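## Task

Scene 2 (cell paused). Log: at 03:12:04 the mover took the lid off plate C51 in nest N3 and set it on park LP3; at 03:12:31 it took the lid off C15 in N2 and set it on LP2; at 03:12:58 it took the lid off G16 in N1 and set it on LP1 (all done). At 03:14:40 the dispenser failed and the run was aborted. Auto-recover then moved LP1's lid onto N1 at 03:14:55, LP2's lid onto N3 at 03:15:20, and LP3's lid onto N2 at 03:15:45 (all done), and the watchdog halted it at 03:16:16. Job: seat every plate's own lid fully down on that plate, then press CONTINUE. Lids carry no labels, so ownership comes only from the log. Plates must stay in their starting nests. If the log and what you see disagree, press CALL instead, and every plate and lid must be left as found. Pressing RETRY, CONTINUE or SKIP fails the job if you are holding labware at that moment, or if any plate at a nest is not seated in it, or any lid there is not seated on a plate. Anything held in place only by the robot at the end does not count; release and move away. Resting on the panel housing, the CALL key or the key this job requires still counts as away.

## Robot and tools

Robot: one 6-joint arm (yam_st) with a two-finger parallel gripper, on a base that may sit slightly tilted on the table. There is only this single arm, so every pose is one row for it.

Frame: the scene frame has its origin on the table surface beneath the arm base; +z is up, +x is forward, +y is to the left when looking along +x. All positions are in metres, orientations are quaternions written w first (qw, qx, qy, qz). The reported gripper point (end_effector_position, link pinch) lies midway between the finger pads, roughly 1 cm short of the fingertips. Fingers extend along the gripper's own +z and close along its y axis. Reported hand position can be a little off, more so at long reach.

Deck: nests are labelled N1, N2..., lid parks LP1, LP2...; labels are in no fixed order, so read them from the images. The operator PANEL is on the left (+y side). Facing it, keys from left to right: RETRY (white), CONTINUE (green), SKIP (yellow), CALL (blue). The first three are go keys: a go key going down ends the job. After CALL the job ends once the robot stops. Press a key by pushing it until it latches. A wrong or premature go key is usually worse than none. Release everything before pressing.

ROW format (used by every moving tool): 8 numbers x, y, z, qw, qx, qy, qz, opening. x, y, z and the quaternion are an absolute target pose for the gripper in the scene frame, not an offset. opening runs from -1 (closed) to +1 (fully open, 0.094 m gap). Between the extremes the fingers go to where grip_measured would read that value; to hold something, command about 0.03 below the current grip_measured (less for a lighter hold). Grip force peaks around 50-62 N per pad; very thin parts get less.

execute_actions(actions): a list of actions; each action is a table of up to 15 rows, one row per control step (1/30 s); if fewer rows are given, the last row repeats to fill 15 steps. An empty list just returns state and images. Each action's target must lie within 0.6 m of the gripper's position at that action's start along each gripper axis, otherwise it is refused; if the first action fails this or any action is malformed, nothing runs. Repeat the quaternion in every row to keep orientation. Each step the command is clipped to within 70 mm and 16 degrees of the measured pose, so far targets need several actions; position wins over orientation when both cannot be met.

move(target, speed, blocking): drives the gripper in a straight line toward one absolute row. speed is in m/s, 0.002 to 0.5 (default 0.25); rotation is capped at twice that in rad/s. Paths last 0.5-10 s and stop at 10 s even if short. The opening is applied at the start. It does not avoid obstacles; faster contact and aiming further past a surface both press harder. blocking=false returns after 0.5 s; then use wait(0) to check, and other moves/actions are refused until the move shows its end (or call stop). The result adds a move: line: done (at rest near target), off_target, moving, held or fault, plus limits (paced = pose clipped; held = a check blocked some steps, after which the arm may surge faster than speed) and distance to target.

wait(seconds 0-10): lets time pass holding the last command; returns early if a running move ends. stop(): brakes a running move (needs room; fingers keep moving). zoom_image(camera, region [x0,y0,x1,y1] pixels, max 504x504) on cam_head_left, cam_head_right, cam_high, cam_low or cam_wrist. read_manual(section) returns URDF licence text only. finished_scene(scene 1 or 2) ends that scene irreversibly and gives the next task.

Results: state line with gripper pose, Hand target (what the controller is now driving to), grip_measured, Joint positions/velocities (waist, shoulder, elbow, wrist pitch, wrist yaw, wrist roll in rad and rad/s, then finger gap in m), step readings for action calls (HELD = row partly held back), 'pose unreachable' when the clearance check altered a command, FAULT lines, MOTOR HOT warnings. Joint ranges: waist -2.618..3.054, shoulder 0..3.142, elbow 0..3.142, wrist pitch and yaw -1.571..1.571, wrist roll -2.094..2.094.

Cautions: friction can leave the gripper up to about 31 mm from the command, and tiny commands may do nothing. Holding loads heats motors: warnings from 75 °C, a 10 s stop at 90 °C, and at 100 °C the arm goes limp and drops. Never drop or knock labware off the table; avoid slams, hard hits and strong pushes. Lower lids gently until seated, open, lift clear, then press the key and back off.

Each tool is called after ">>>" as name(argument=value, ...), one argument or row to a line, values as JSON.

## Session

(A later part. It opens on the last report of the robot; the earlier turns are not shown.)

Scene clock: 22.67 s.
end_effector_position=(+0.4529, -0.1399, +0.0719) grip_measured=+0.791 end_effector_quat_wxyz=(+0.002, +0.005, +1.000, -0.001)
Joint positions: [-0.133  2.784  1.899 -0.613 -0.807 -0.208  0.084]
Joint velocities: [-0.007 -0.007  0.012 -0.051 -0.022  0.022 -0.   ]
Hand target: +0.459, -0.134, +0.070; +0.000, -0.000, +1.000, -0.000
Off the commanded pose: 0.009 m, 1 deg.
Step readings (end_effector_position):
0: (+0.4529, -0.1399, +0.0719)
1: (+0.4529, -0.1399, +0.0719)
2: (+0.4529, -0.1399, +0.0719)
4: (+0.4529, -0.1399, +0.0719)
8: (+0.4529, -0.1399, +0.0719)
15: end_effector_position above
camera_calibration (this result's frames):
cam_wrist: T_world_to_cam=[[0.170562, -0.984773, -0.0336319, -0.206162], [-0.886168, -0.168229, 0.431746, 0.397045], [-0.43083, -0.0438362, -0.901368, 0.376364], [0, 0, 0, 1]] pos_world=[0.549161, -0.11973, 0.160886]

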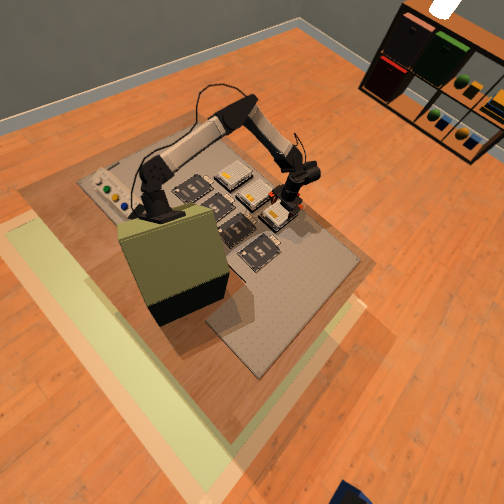

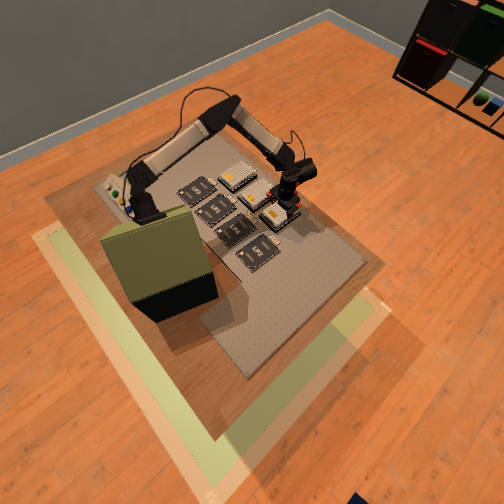

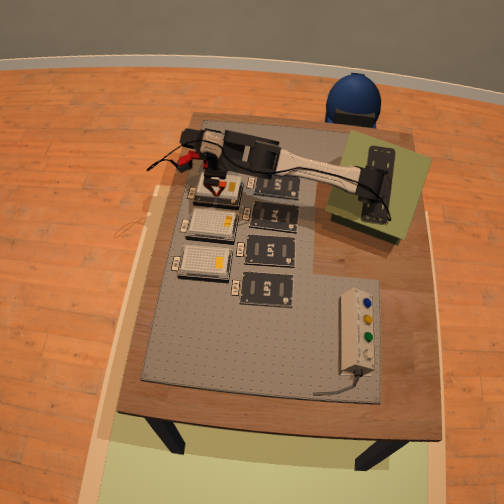

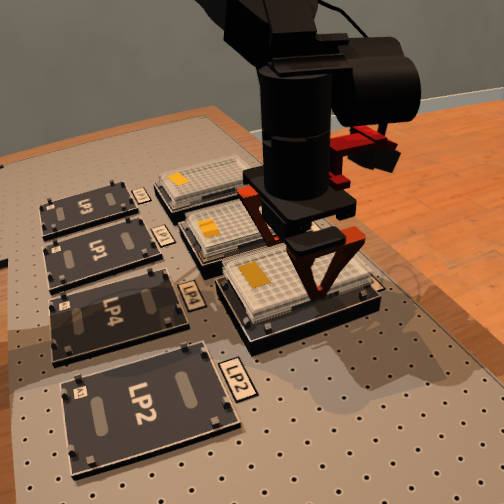

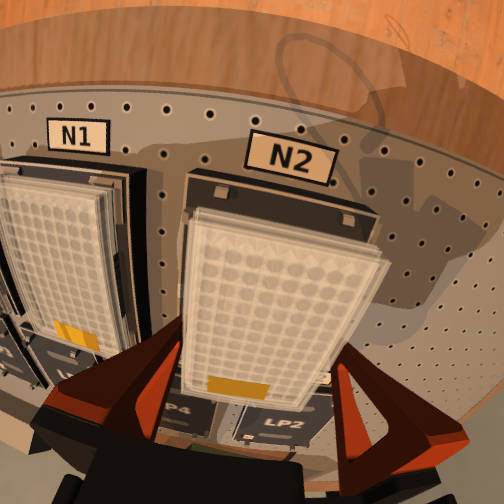

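>>> execute_actions(
  actions=[
    [[0.459,-0.1335,0.070,0,0,1,0,0.755],[0.459,-0.133,0.070,0,0,1,0,0.755],[0.459,-0.1325,0.070,0,0,1,0,0.755],[0.459,-0.132,0.070,0,0,1,0,0.755],[0.459,-0.1315,0.070,0,0,1,0,0.755],[0.459,-0.131,0.070,0,0,1,0,0.755]],
  ],
)

Scene clock: 23.50 s.
end_effector_position=(+0.4526, -0.1373, +0.0694) grip_measured=+0.791 end_effector_quat_wxyz=(-0.001, +0.005, +1.000, -0.000)
Joint positions: [-0.126  2.784  1.899 -0.613 -0.807 -0.202  0.084]
Joint velocities: [-0.007 -0.012  0.012  0.051  0.037 -0.022 -0.   ]
Hand target: +0.459, -0.131, +0.070; +0.000, -0.000, +1.000, -0.000
Off the commanded pose: 0.009 m, 1 deg.
Step readings (end_effector_position):
0: (+0.4529, -0.1399, +0.0719)
1: (+0.4529, -0.1399, +0.0719)
2: (+0.4529, -0.1399, +0.0719)
4: (+0.4529, -0.1399, +0.0719)
8: (+0.4528, -0.1393, +0.0712)
15: end_effector_position above
camera_calibration (this result's frames):
cam_wrist: T_world_to_cam=[[0.169297, -0.984904, -0.0360844, -0.202901], [-0.884191, -0.167955, 0.435888, 0.397101], [-0.435368, -0.0418892, -0.899277, 0.376263], [0, 0, 0, 1]] pos_world=[0.549276, -0.117381, 0.157951]

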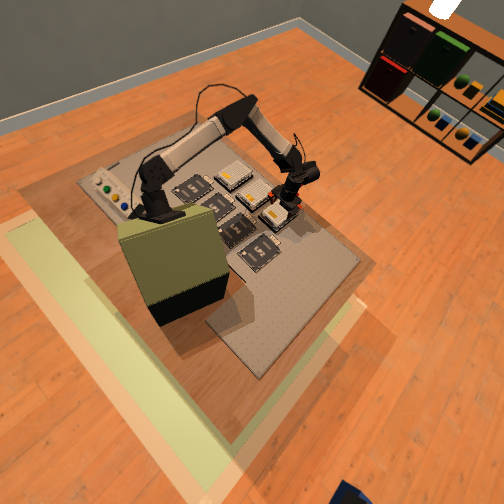

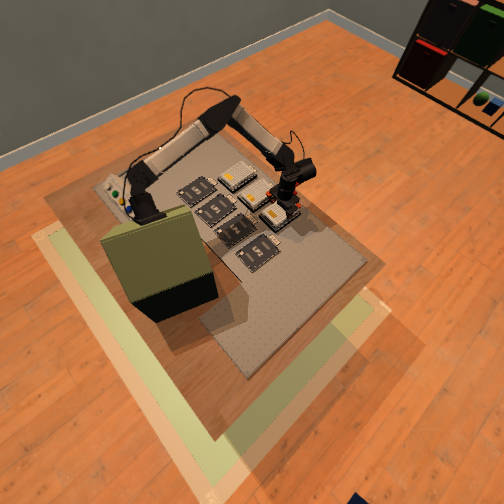

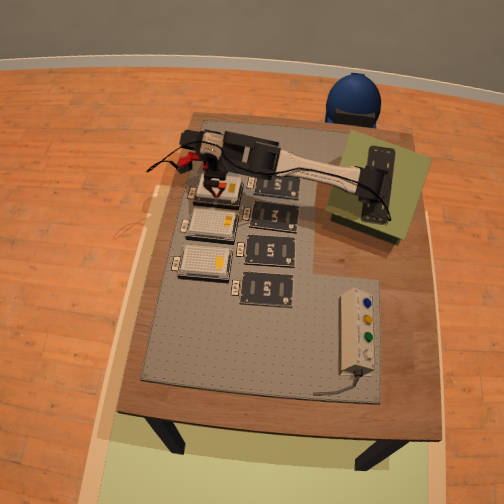

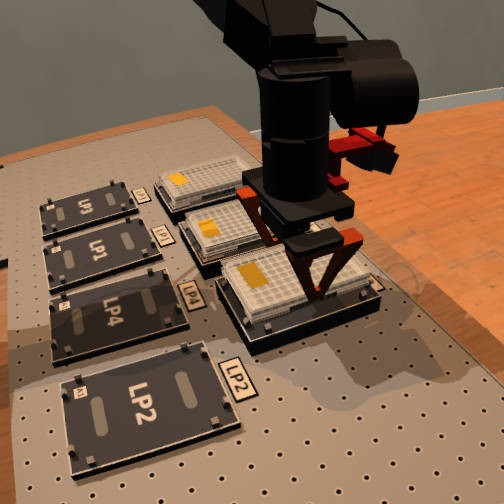

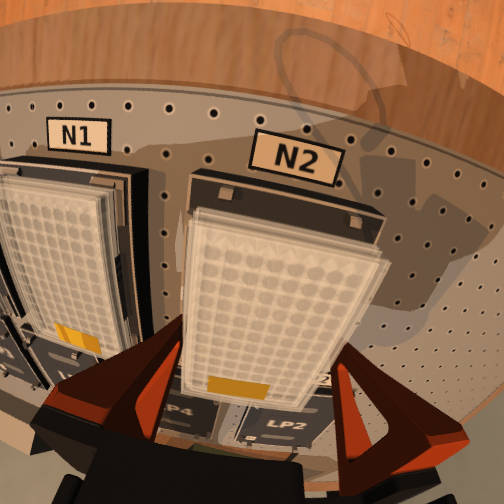

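>>> execute_actions(
  actions=[],
)

Scene clock: 23.63 s.
end_effector_position=(+0.4526, -0.1373, +0.0694) grip_measured=+0.791 end_effector_quat_wxyz=(-0.001, +0.005, +1.000, -0.000)
Joint positions: [-0.126  2.784  1.899 -0.613 -0.807 -0.201  0.084]
Joint velocities: [-0.002  0.002 -0.007 -0.007  0.007  0.007 -0.   ]
Hand target: +0.459, -0.131, +0.070; +0.000, +0.000, +1.000, -0.000
Off the commanded pose: 0.009 m, 1 deg.
camera_calibration (this result's frames):
cam_wrist: T_world_to_cam=[[0.168922, -0.984969, -0.0360838, -0.20274], [-0.884255, -0.167618, 0.435888, 0.397177], [-0.435384, -0.0417236, -0.899277, 0.376292], [0, 0, 0, 1]] pos_world=[0.549284, -0.117418, 0.157951]

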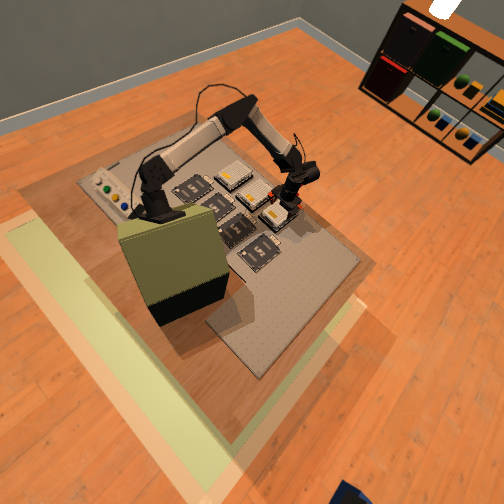

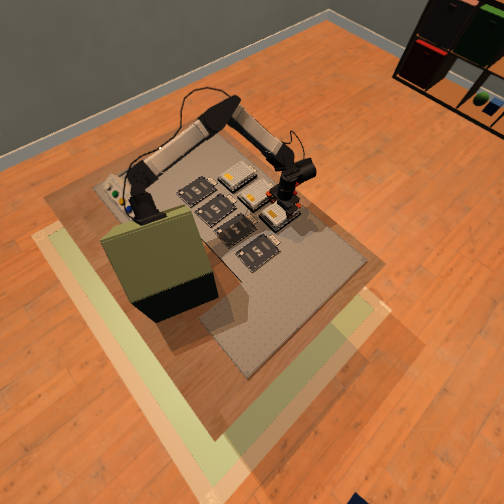

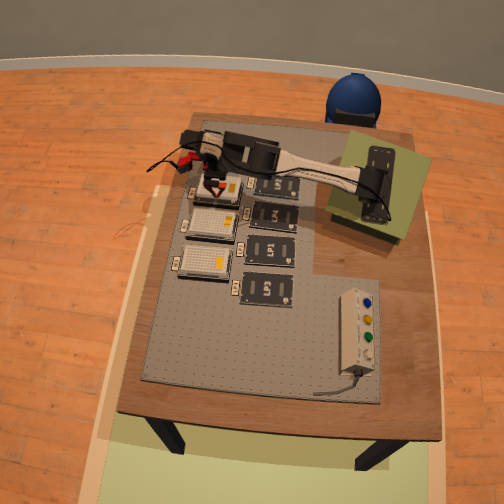

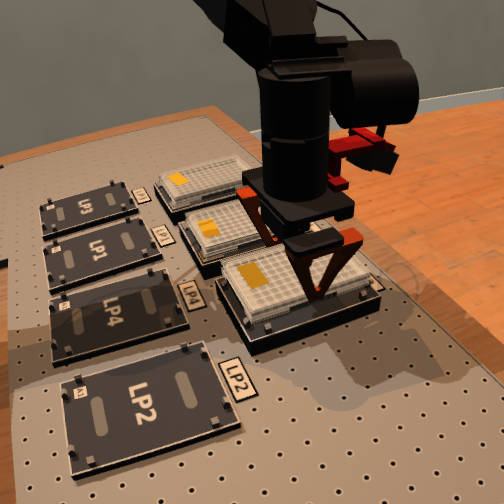

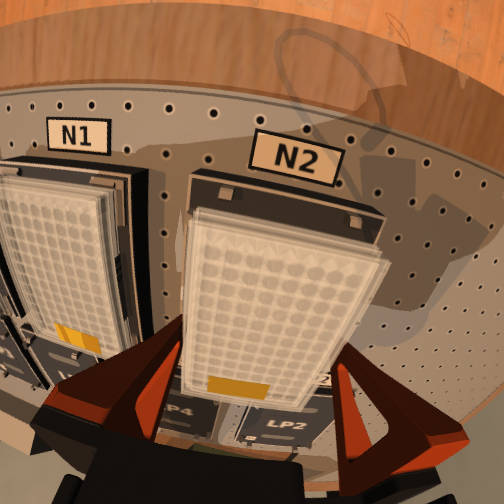

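>>> execute_actions(
  actions=[
    [[0.4595,-0.131,0.069,0,0,1,0,0.755],[0.460,-0.131,0.068,0,0,1,0,0.755],[0.4605,-0.1312,0.067,0,0,1,0,0.755],[0.461,-0.1314,0.066,0,0,1,0,0.755],[0.461,-0.1316,0.065,0,0,1,0,0.755],[0.461,-0.1318,0.064,0,0,1,0,0.755],[0.461,-0.132,0.063,0,0,1,0,0.755],[0.461,-0.132,0.062,0,0,1,0,0.755]],
  ],
)

Scene clock: 26.60 s.
end_effector_position=(+0.4521, -0.1340, +0.0662) grip_measured=+0.791 end_effector_quat_wxyz=(-0.004, +0.010, +1.000, +0.001)
Joint positions: [-0.117  2.784  1.899 -0.613 -0.806 -0.185  0.084]
Joint velocities: [ 0.032  0.007 -0.007  0.037 -0.022 -0.051  0.001]
Hand target: +0.461, -0.132, +0.062; +0.000, -0.000, +1.000, -0.000
Off the commanded pose: 0.010 m, 1 deg.
Step readings (end_effector_position):
0: (+0.4526, -0.1373, +0.0694)
1: (+0.4526, -0.1373, +0.0694)
2: (+0.4526, -0.1373, +0.0694)
4: (+0.4526, -0.1373, +0.0694)
8: (+0.4524, -0.1360, +0.0681)
15: end_effector_position above
camera_calibration (this result's frames):
cam_wrist: T_world_to_cam=[[0.158984, -0.986531, -0.0384795, -0.19508], [-0.882906, -0.15951, 0.441626, 0.398785], [-0.441815, -0.0362377, -0.896374, 0.376718], [0, 0, 0, 1]] pos_world=[0.549544, -0.115191, 0.154061]

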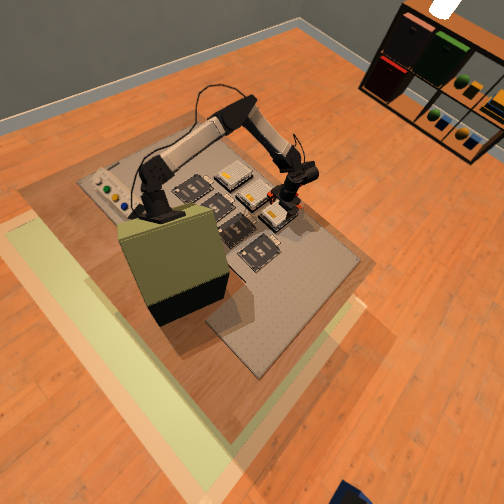

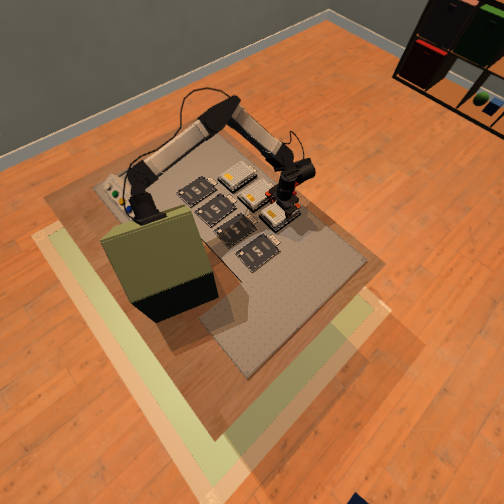

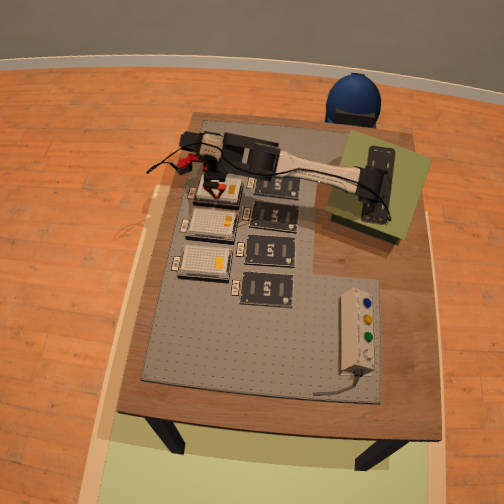

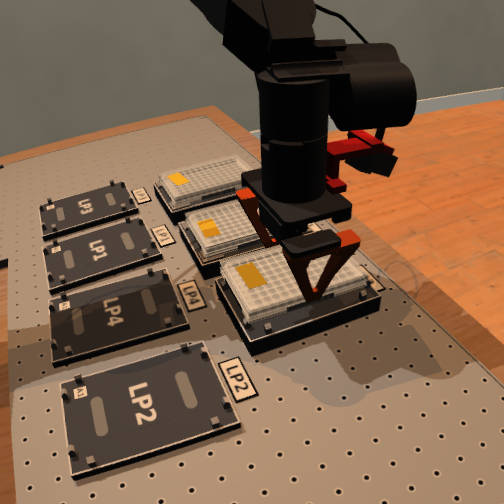

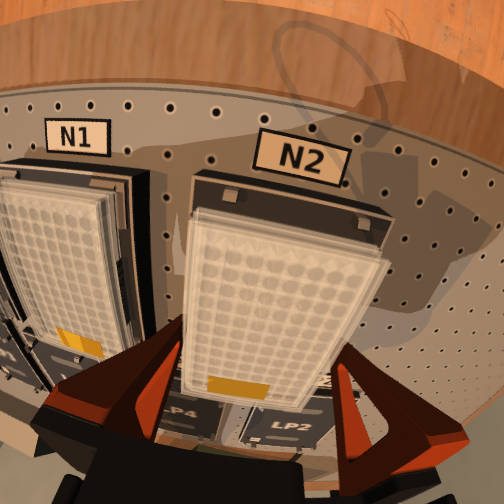

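>>> execute_actions(
  actions=[
    [[0.461,-0.1326,0.0614,0,0,1,0,0.755],[0.461,-0.1332,0.0608,0,0,1,0,0.755],[0.4605,-0.1338,0.0602,0,0,1,0,0.755],[0.4605,-0.1344,0.0596,0,0,1,0,0.755],[0.460,-0.135,0.059,0,0,1,0,0.755],[0.460,-0.1356,0.0584,0,0,1,0,0.755],[0.460,-0.1362,0.0578,0,0,1,0,0.755],[0.460,-0.1368,0.0572,0,0,1,0,0.755],[0.460,-0.1374,0.0566,0,0,1,0,0.755],[0.460,-0.138,0.056,0,0,1,0,0.755]],
  ],
)

Scene clock: 30.40 s.
end_effector_position=(+0.4555, -0.1373, +0.0630) grip_measured=+0.791 end_effector_quat_wxyz=(-0.001, +0.009, +1.000, +0.002)
Joint positions: [-0.117  2.806  1.928 -0.612 -0.811 -0.183  0.084]
Joint velocities: [ 0.002 -0.012 -0.002  0.007  0.007 -0.022  0.001]
Hand target: +0.460, -0.138, +0.056; +0.000, +0.000, +1.000, -0.000
Off the commanded pose: 0.008 m, 1 deg.
Step readings (end_effector_position):
0: (+0.4521, -0.1340, +0.0662)
1: (+0.4521, -0.1340, +0.0662)
2: (+0.4527, -0.1341, +0.0663)
4: (+0.4544, -0.1345, +0.0662)
8: (+0.4560, -0.1355, +0.0656)
15: end_effector_position above
camera_calibration (this result's frames):
cam_wrist: T_world_to_cam=[[0.162093, -0.985939, -0.0406307, -0.20019], [-0.88496, -0.16346, 0.436034, 0.403434], [-0.436544, -0.0347213, -0.899012, 0.37329], [0, 0, 0, 1]] pos_world=[0.55243, -0.118468, 0.151548]

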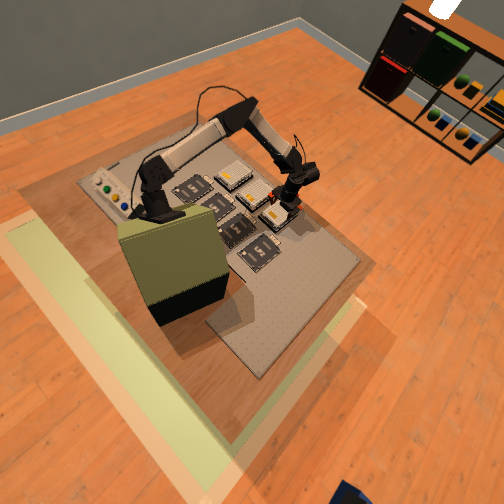

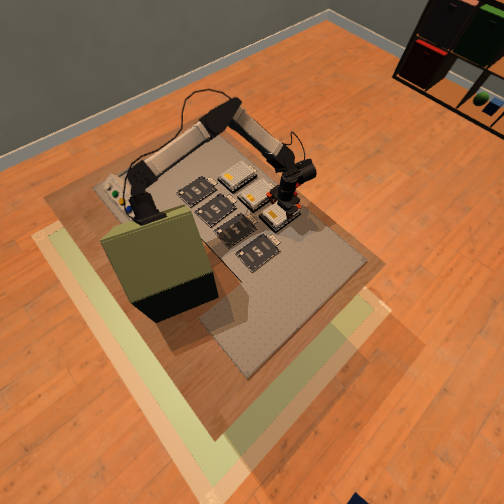

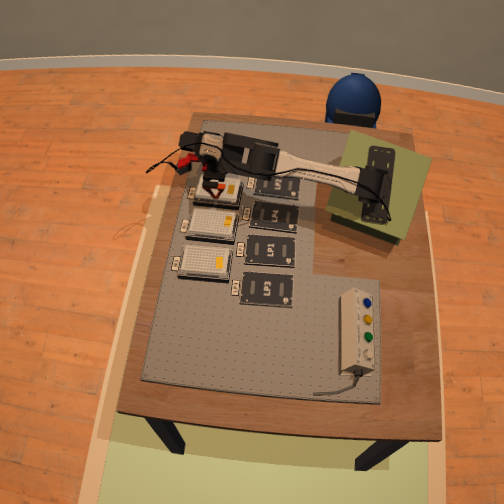

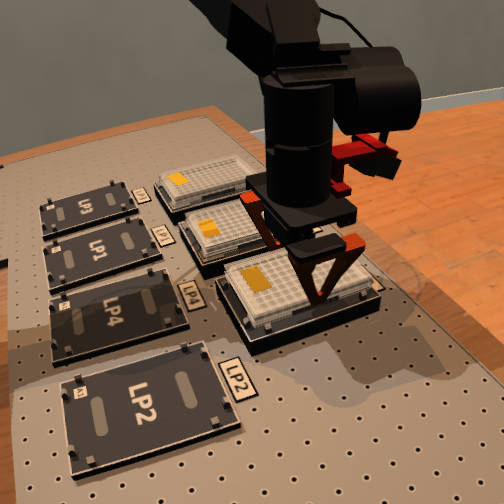

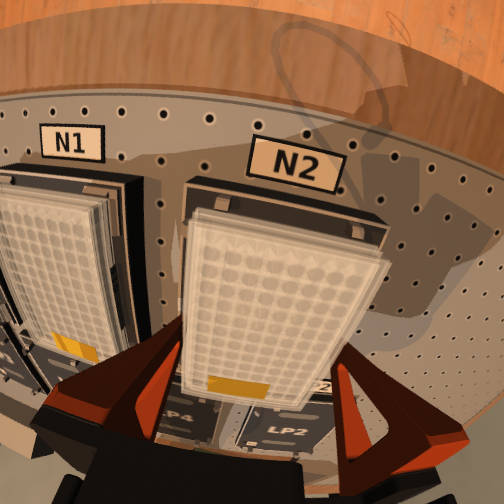

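>>> execute_actions(
  actions=[
    [[0.460,-0.138,0.055,0,0,1,0,0.755],[0.4595,-0.138,0.054,0,0,1,0,0.755],[0.459,-0.138,0.053,0,0,1,0,0.755],[0.459,-0.138,0.052,0,0,1,0,0.755],[0.459,-0.138,0.051,0,0,1,0,0.755],[0.459,-0.138,0.050,0,0,1,0,0.755],[0.459,-0.138,0.049,0,0,1,0,0.755],[0.459,-0.138,0.048,0,0,1,0,0.755]],
  ],
)

Scene clock: 31.43 s.
end_effector_position=(+0.4554, -0.1373, +0.0564) grip_measured=+0.791 end_effector_quat_wxyz=(-0.001, +0.006, +1.000, +0.002)
Joint positions: [-0.107  2.816  1.928 -0.591 -0.81  -0.174  0.084]
Joint velocities: [-0.002 -0.007  0.002 -0.022 -0.051 -0.007  0.001]
Hand target: +0.459, -0.138, +0.048; +0.000, -0.000, +1.000, -0.000
Off the commanded pose: 0.009 m, 1 deg.
Step readings (end_effector_position):
0: (+0.4555, -0.1373, +0.0630)
1: (+0.4555, -0.1373, +0.0630)
2: (+0.4555, -0.1373, +0.0630)
4: (+0.4555, -0.1372, +0.0629)
8: (+0.4552, -0.1371, +0.0594)
15: end_effector_position above
camera_calibration (this result's frames):
cam_wrist: T_world_to_cam=[[0.167981, -0.984959, -0.0404672, -0.202978], [-0.884304, -0.168702, 0.435368, 0.405223], [-0.435647, -0.0373482, -0.899342, 0.366565], [0, 0, 0, 1]] pos_world=[0.55213, -0.117873, 0.145032]

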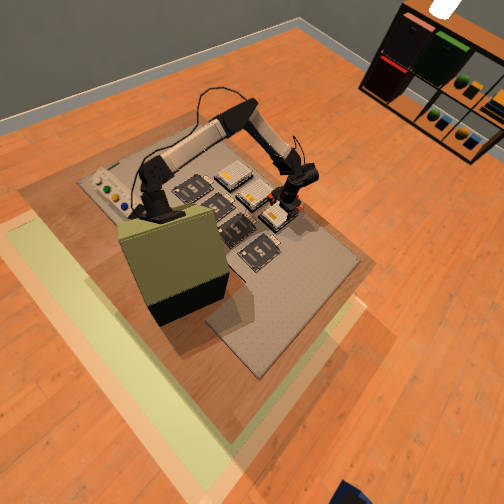

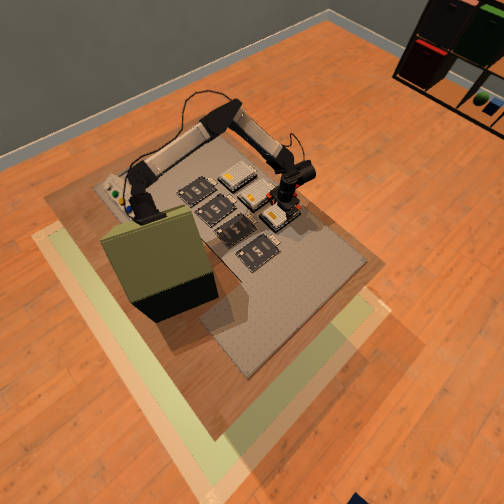

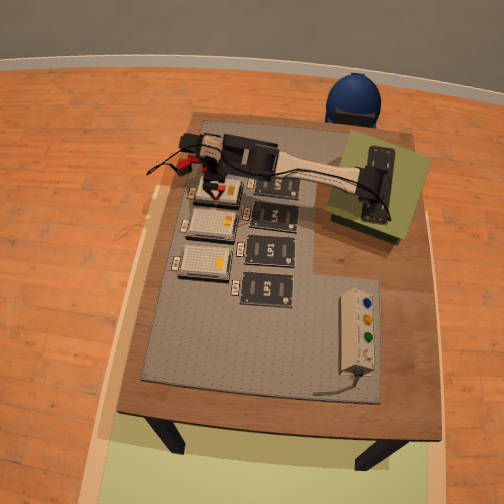

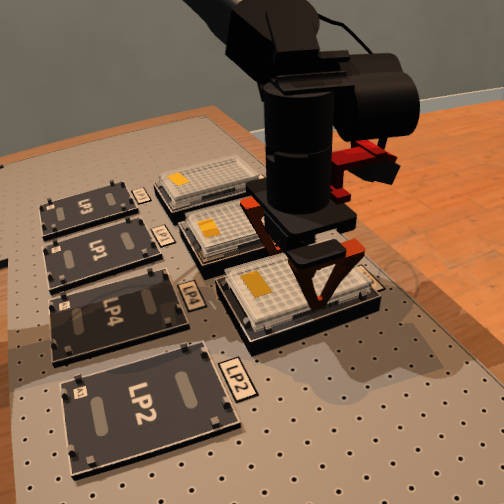

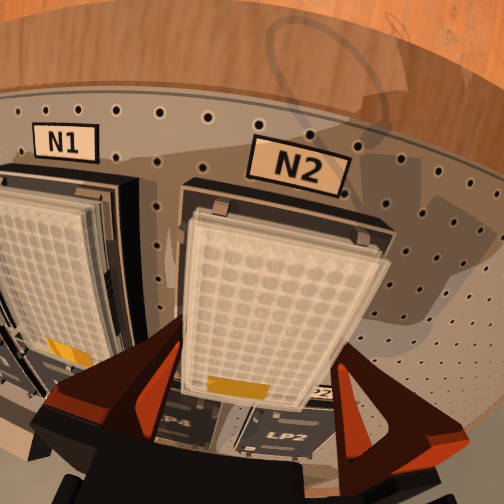

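>>> execute_actions(
  actions=[
    [[0.459,-0.138,0.049,0,0,1,0,0.78],[0.459,-0.138,0.050,0,0,1,0,0.80],[0.459,-0.138,0.051,0,0,1,0,0.83],[0.459,-0.138,0.052,0,0,1,0,0.86],[0.459,-0.138,0.053,0,0,1,0,0.90],[0.459,-0.138,0.054,0,0,1,0,0.95],[0.459,-0.138,0.055,0,0,1,0,1],[0.459,-0.138,0.0565,0,0,1,0,1],[0.459,-0.138,0.058,0,0,1,0,1],[0.459,-0.138,0.0595,0,0,1,0,1],[0.459,-0.138,0.061,0,0,1,0,1],[0.459,-0.138,0.0625,0,0,1,0,1],[0.459,-0.138,0.064,0,0,1,0,1],[0.459,-0.138,0.0655,0,0,1,0,1],[0.459,-0.138,0.067,0,0,1,0,1]],
  ],
)

>>> zoom_image(
  camera="cam_low",
  region=[200, 200, 400, 360],
)

Scene clock: 33.20 s.
end_effector_position=(+0.4538, -0.1375, +0.0566) grip_measured=+1.000 end_effector_quat_wxyz=(-0.004, +0.002, +1.000, +0.002)
Joint positions: [-0.107  2.816  1.928 -0.599 -0.808 -0.186  0.094]
Joint velocities: [ 0.002 -0.002 -0.022 -0.066 -0.022 -0.007  0.   ]
Hand target: +0.459, -0.138, +0.067; +0.000, +0.000, +1.000, -0.000
Off the commanded pose: 0.012 m, 1 deg.
Step readings (end_effector_position):
0: (+0.4554, -0.1373, +0.0564)
1: (+0.4554, -0.1373, +0.0564)
2: (+0.4554, -0.1373, +0.0564)
4: (+0.4554, -0.1374, +0.0564)
8: (+0.4553, -0.1376, +0.0564)
15: end_effector_position above
camera_calibration (this result's frames):
cam_wrist: T_world_to_cam=[[0.174211, -0.983874, -0.0405278, -0.205556], [-0.880772, -0.174095, 0.440377, 0.40113], [-0.440331, -0.0410228, -0.896898, 0.367488], [0, 0, 0, 1]] pos_world=[0.550931, -0.117331, 0.14462]

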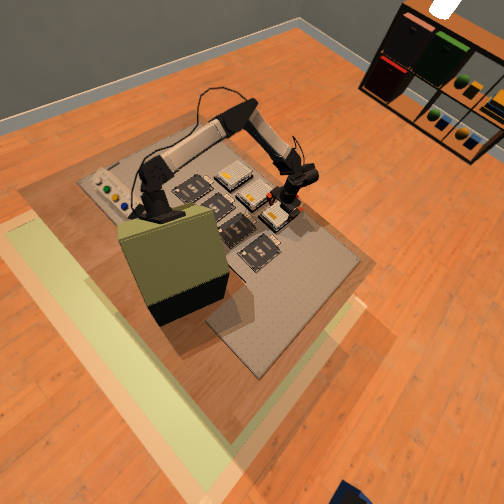

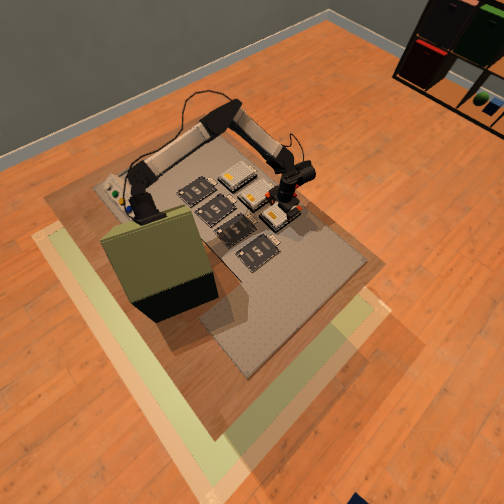

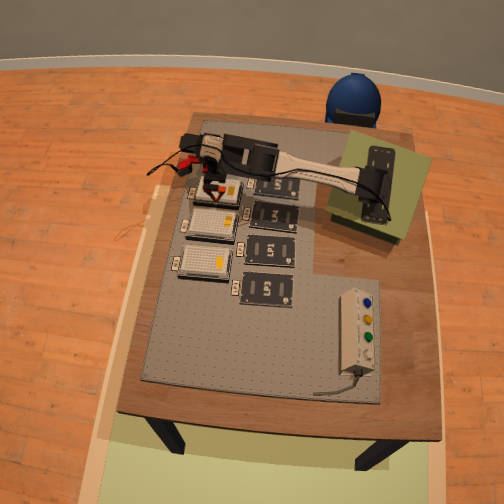

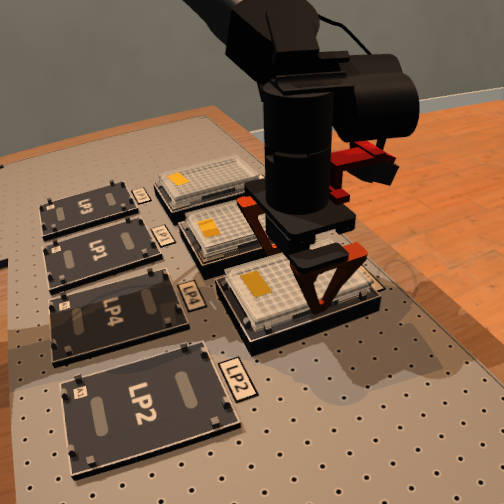

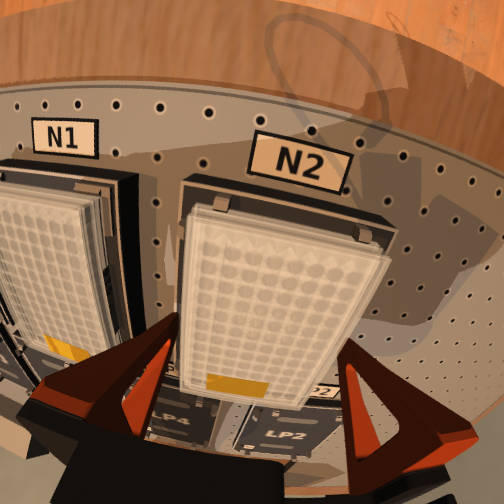

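Region (200, 200, 400, 360) of cam_low's 504x504 image, scaled by 2.520, with more detail than that image has; it fills the top 403 rows of this view, and the rest is white.

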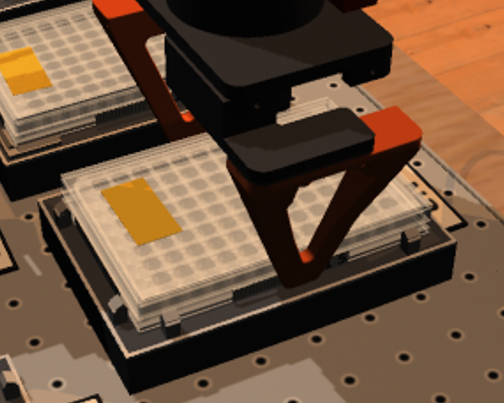

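>>> execute_actions(
  actions=[],
)

Scene clock: 33.73 s.
end_effector_position=(+0.4517, -0.1377, +0.0573) grip_measured=+1.000 end_effector_quat_wxyz=(-0.007, +0.002, +1.000, +0.002)
Joint positions: [-0.109  2.816  1.928 -0.61  -0.808 -0.196  0.094]
Joint velocities: [-0.007  0.007 -0.007  0.066 -0.007  0.007  0.   ]
Hand target: +0.459, -0.138, +0.067; +0.000, +0.000, +1.000, -0.000
Off the commanded pose: 0.012 m, 1 deg.
camera_calibration (this result's frames):
cam_wrist: T_world_to_cam=[[0.174376, -0.983746, -0.0428584, -0.205324], [-0.877726, -0.175016, 0.446057, 0.397089], [-0.446307, -0.0401636, -0.893978, 0.369802], [0, 0, 0, 1]] pos_world=[0.549384, -0.117637, 0.144671]

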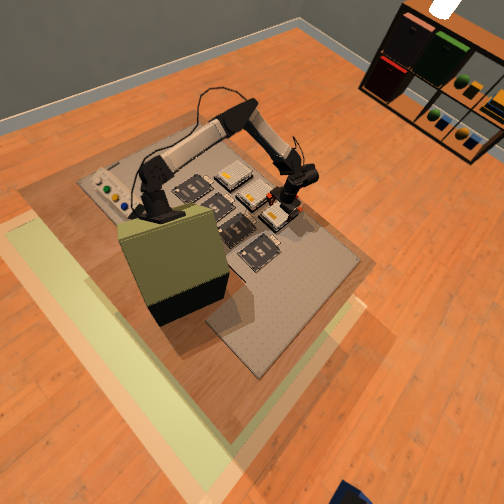

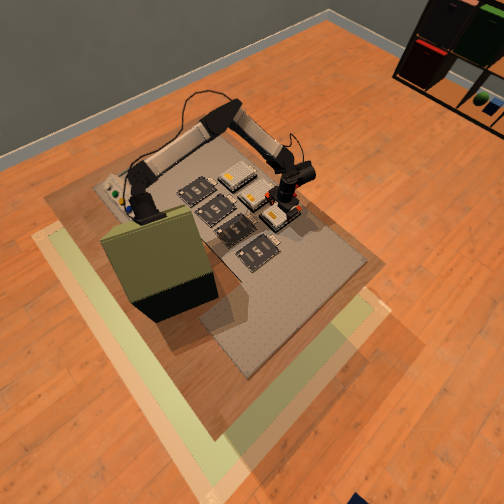

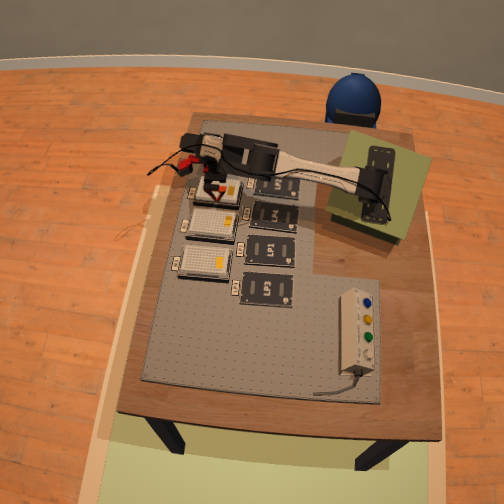

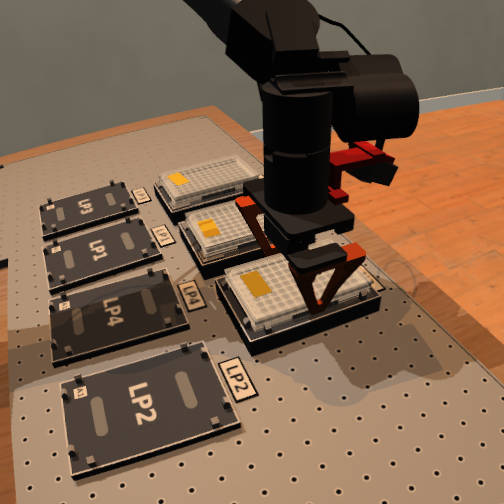

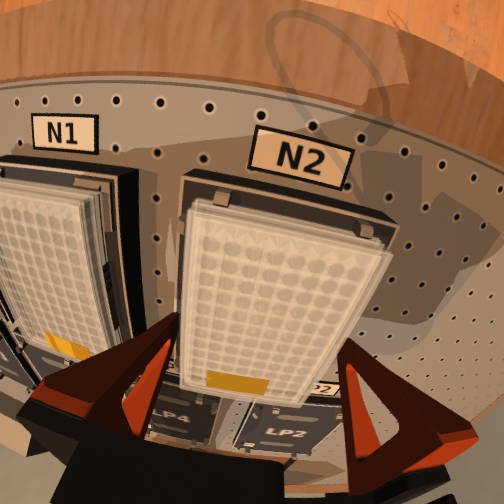

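>>> execute_actions(
  actions=[
    [[0.459,-0.138,0.068,0,0,1,0,1],[0.459,-0.138,0.069,0,0,1,0,1],[0.459,-0.138,0.070,0,0,1,0,1],[0.459,-0.138,0.071,0,0,1,0,1],[0.459,-0.138,0.071,0,0,1,0,1]],
  ],
)

>>> execute_actions(
  actions=[],
)

Scene clock: 34.70 s.
end_effector_position=(+0.4497, -0.1398, +0.0598) grip_measured=+1.000 end_effector_quat_wxyz=(-0.009, +0.005, +1.000, +0.002)
Joint positions: [-0.116  2.816  1.928 -0.623 -0.808 -0.206  0.094]
Joint velocities: [-0.017  0.007 -0.002 -0.051 -0.066  0.066  0.   ]
Hand target: +0.459, -0.138, +0.071; +0.000, -0.000, +1.000, -0.000
Off the commanded pose: 0.015 m, 1 deg.
Step readings (end_effector_position):
0: (+0.4516, -0.1377, +0.0573)
1: (+0.4516, -0.1377, +0.0573)
2: (+0.4513, -0.1377, +0.0573)
4: (+0.4508, -0.1377, +0.0574)
8: (+0.4500, -0.1388, +0.0587)
15: end_effector_position above
camera_calibration (this result's frames):
cam_wrist: T_world_to_cam=[[0.169466, -0.984565, -0.0437344, -0.204774], [-0.87687, -0.170888, 0.449328, 0.393809], [-0.449867, -0.0377963, -0.892296, 0.37289], [0, 0, 0, 1]] pos_world=[0.547772, -0.120222, 0.146823]

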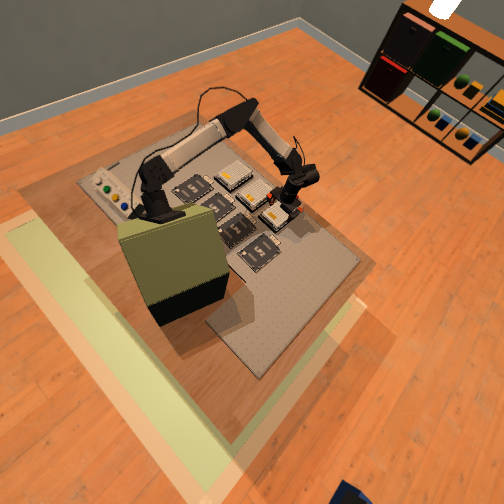

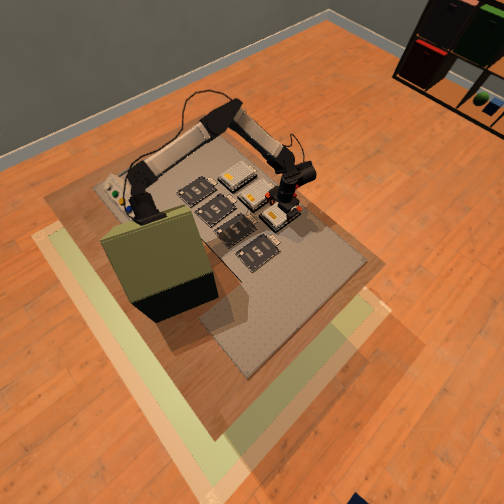

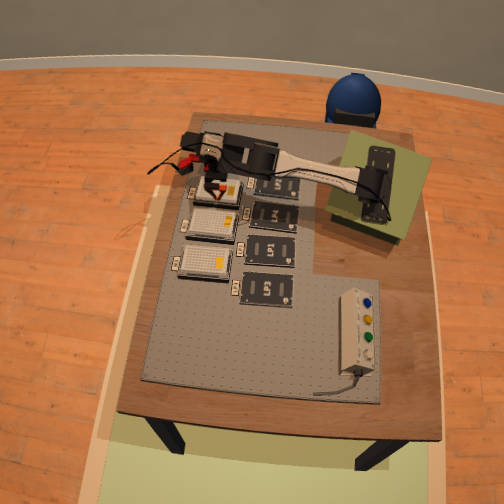

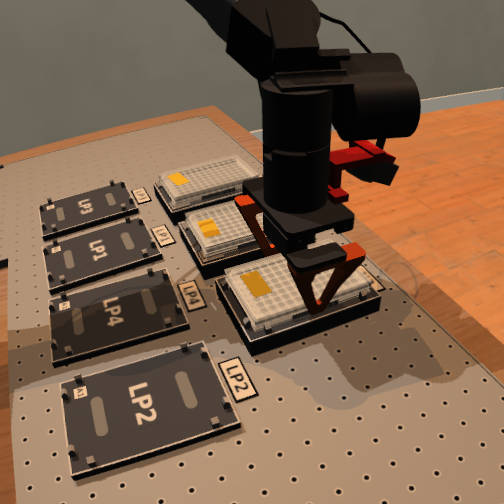

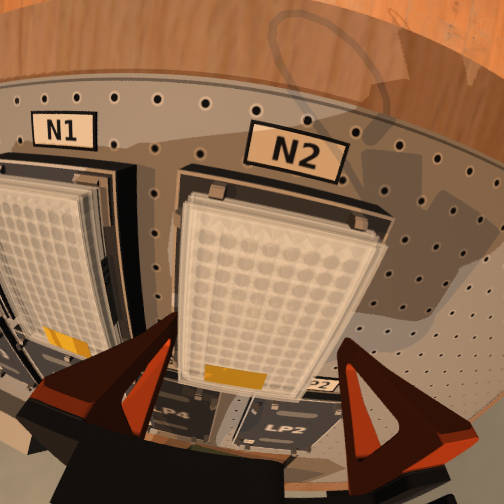

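Scene clock: 34.70 s.
end_effector_position=(+0.4497, -0.1398, +0.0598) grip_measured=+1.000 end_effector_quat_wxyz=(-0.009, +0.005, +1.000, +0.002)
Joint positions: [-0.116  2.816  1.928 -0.623 -0.808 -0.206  0.094]
Joint velocities: [-0.017  0.007 -0.002 -0.051 -0.066  0.066  0.   ]
Hand target: +0.459, -0.138, +0.071; +0.000, -0.000, +1.000, -0.000
Off the commanded pose: 0.015 m, 1 deg.
camera_calibration (this result's frames):
cam_wrist: T_world_to_cam=[[0.169466, -0.984565, -0.0437344, -0.204774], [-0.87687, -0.170888, 0.449328, 0.393809], [-0.449867, -0.0377963, -0.892296, 0.37289], [0, 0, 0, 1]] pos_world=[0.547772, -0.120222, 0.146823]

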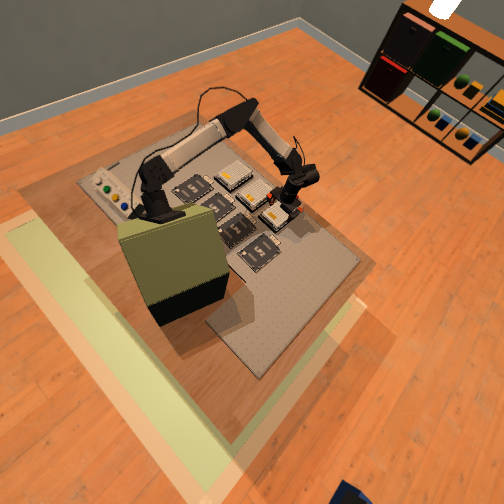

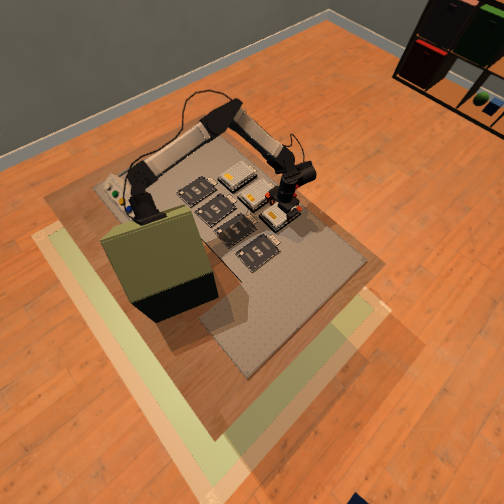

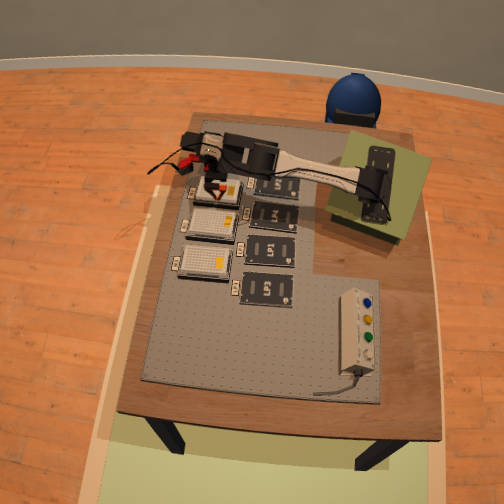

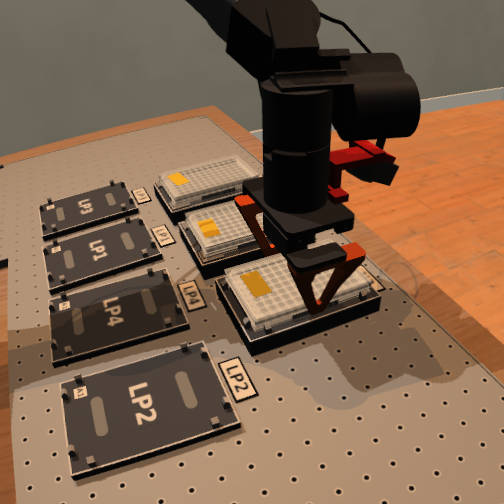

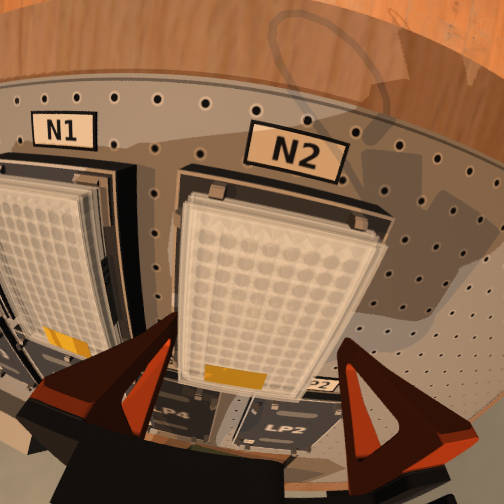

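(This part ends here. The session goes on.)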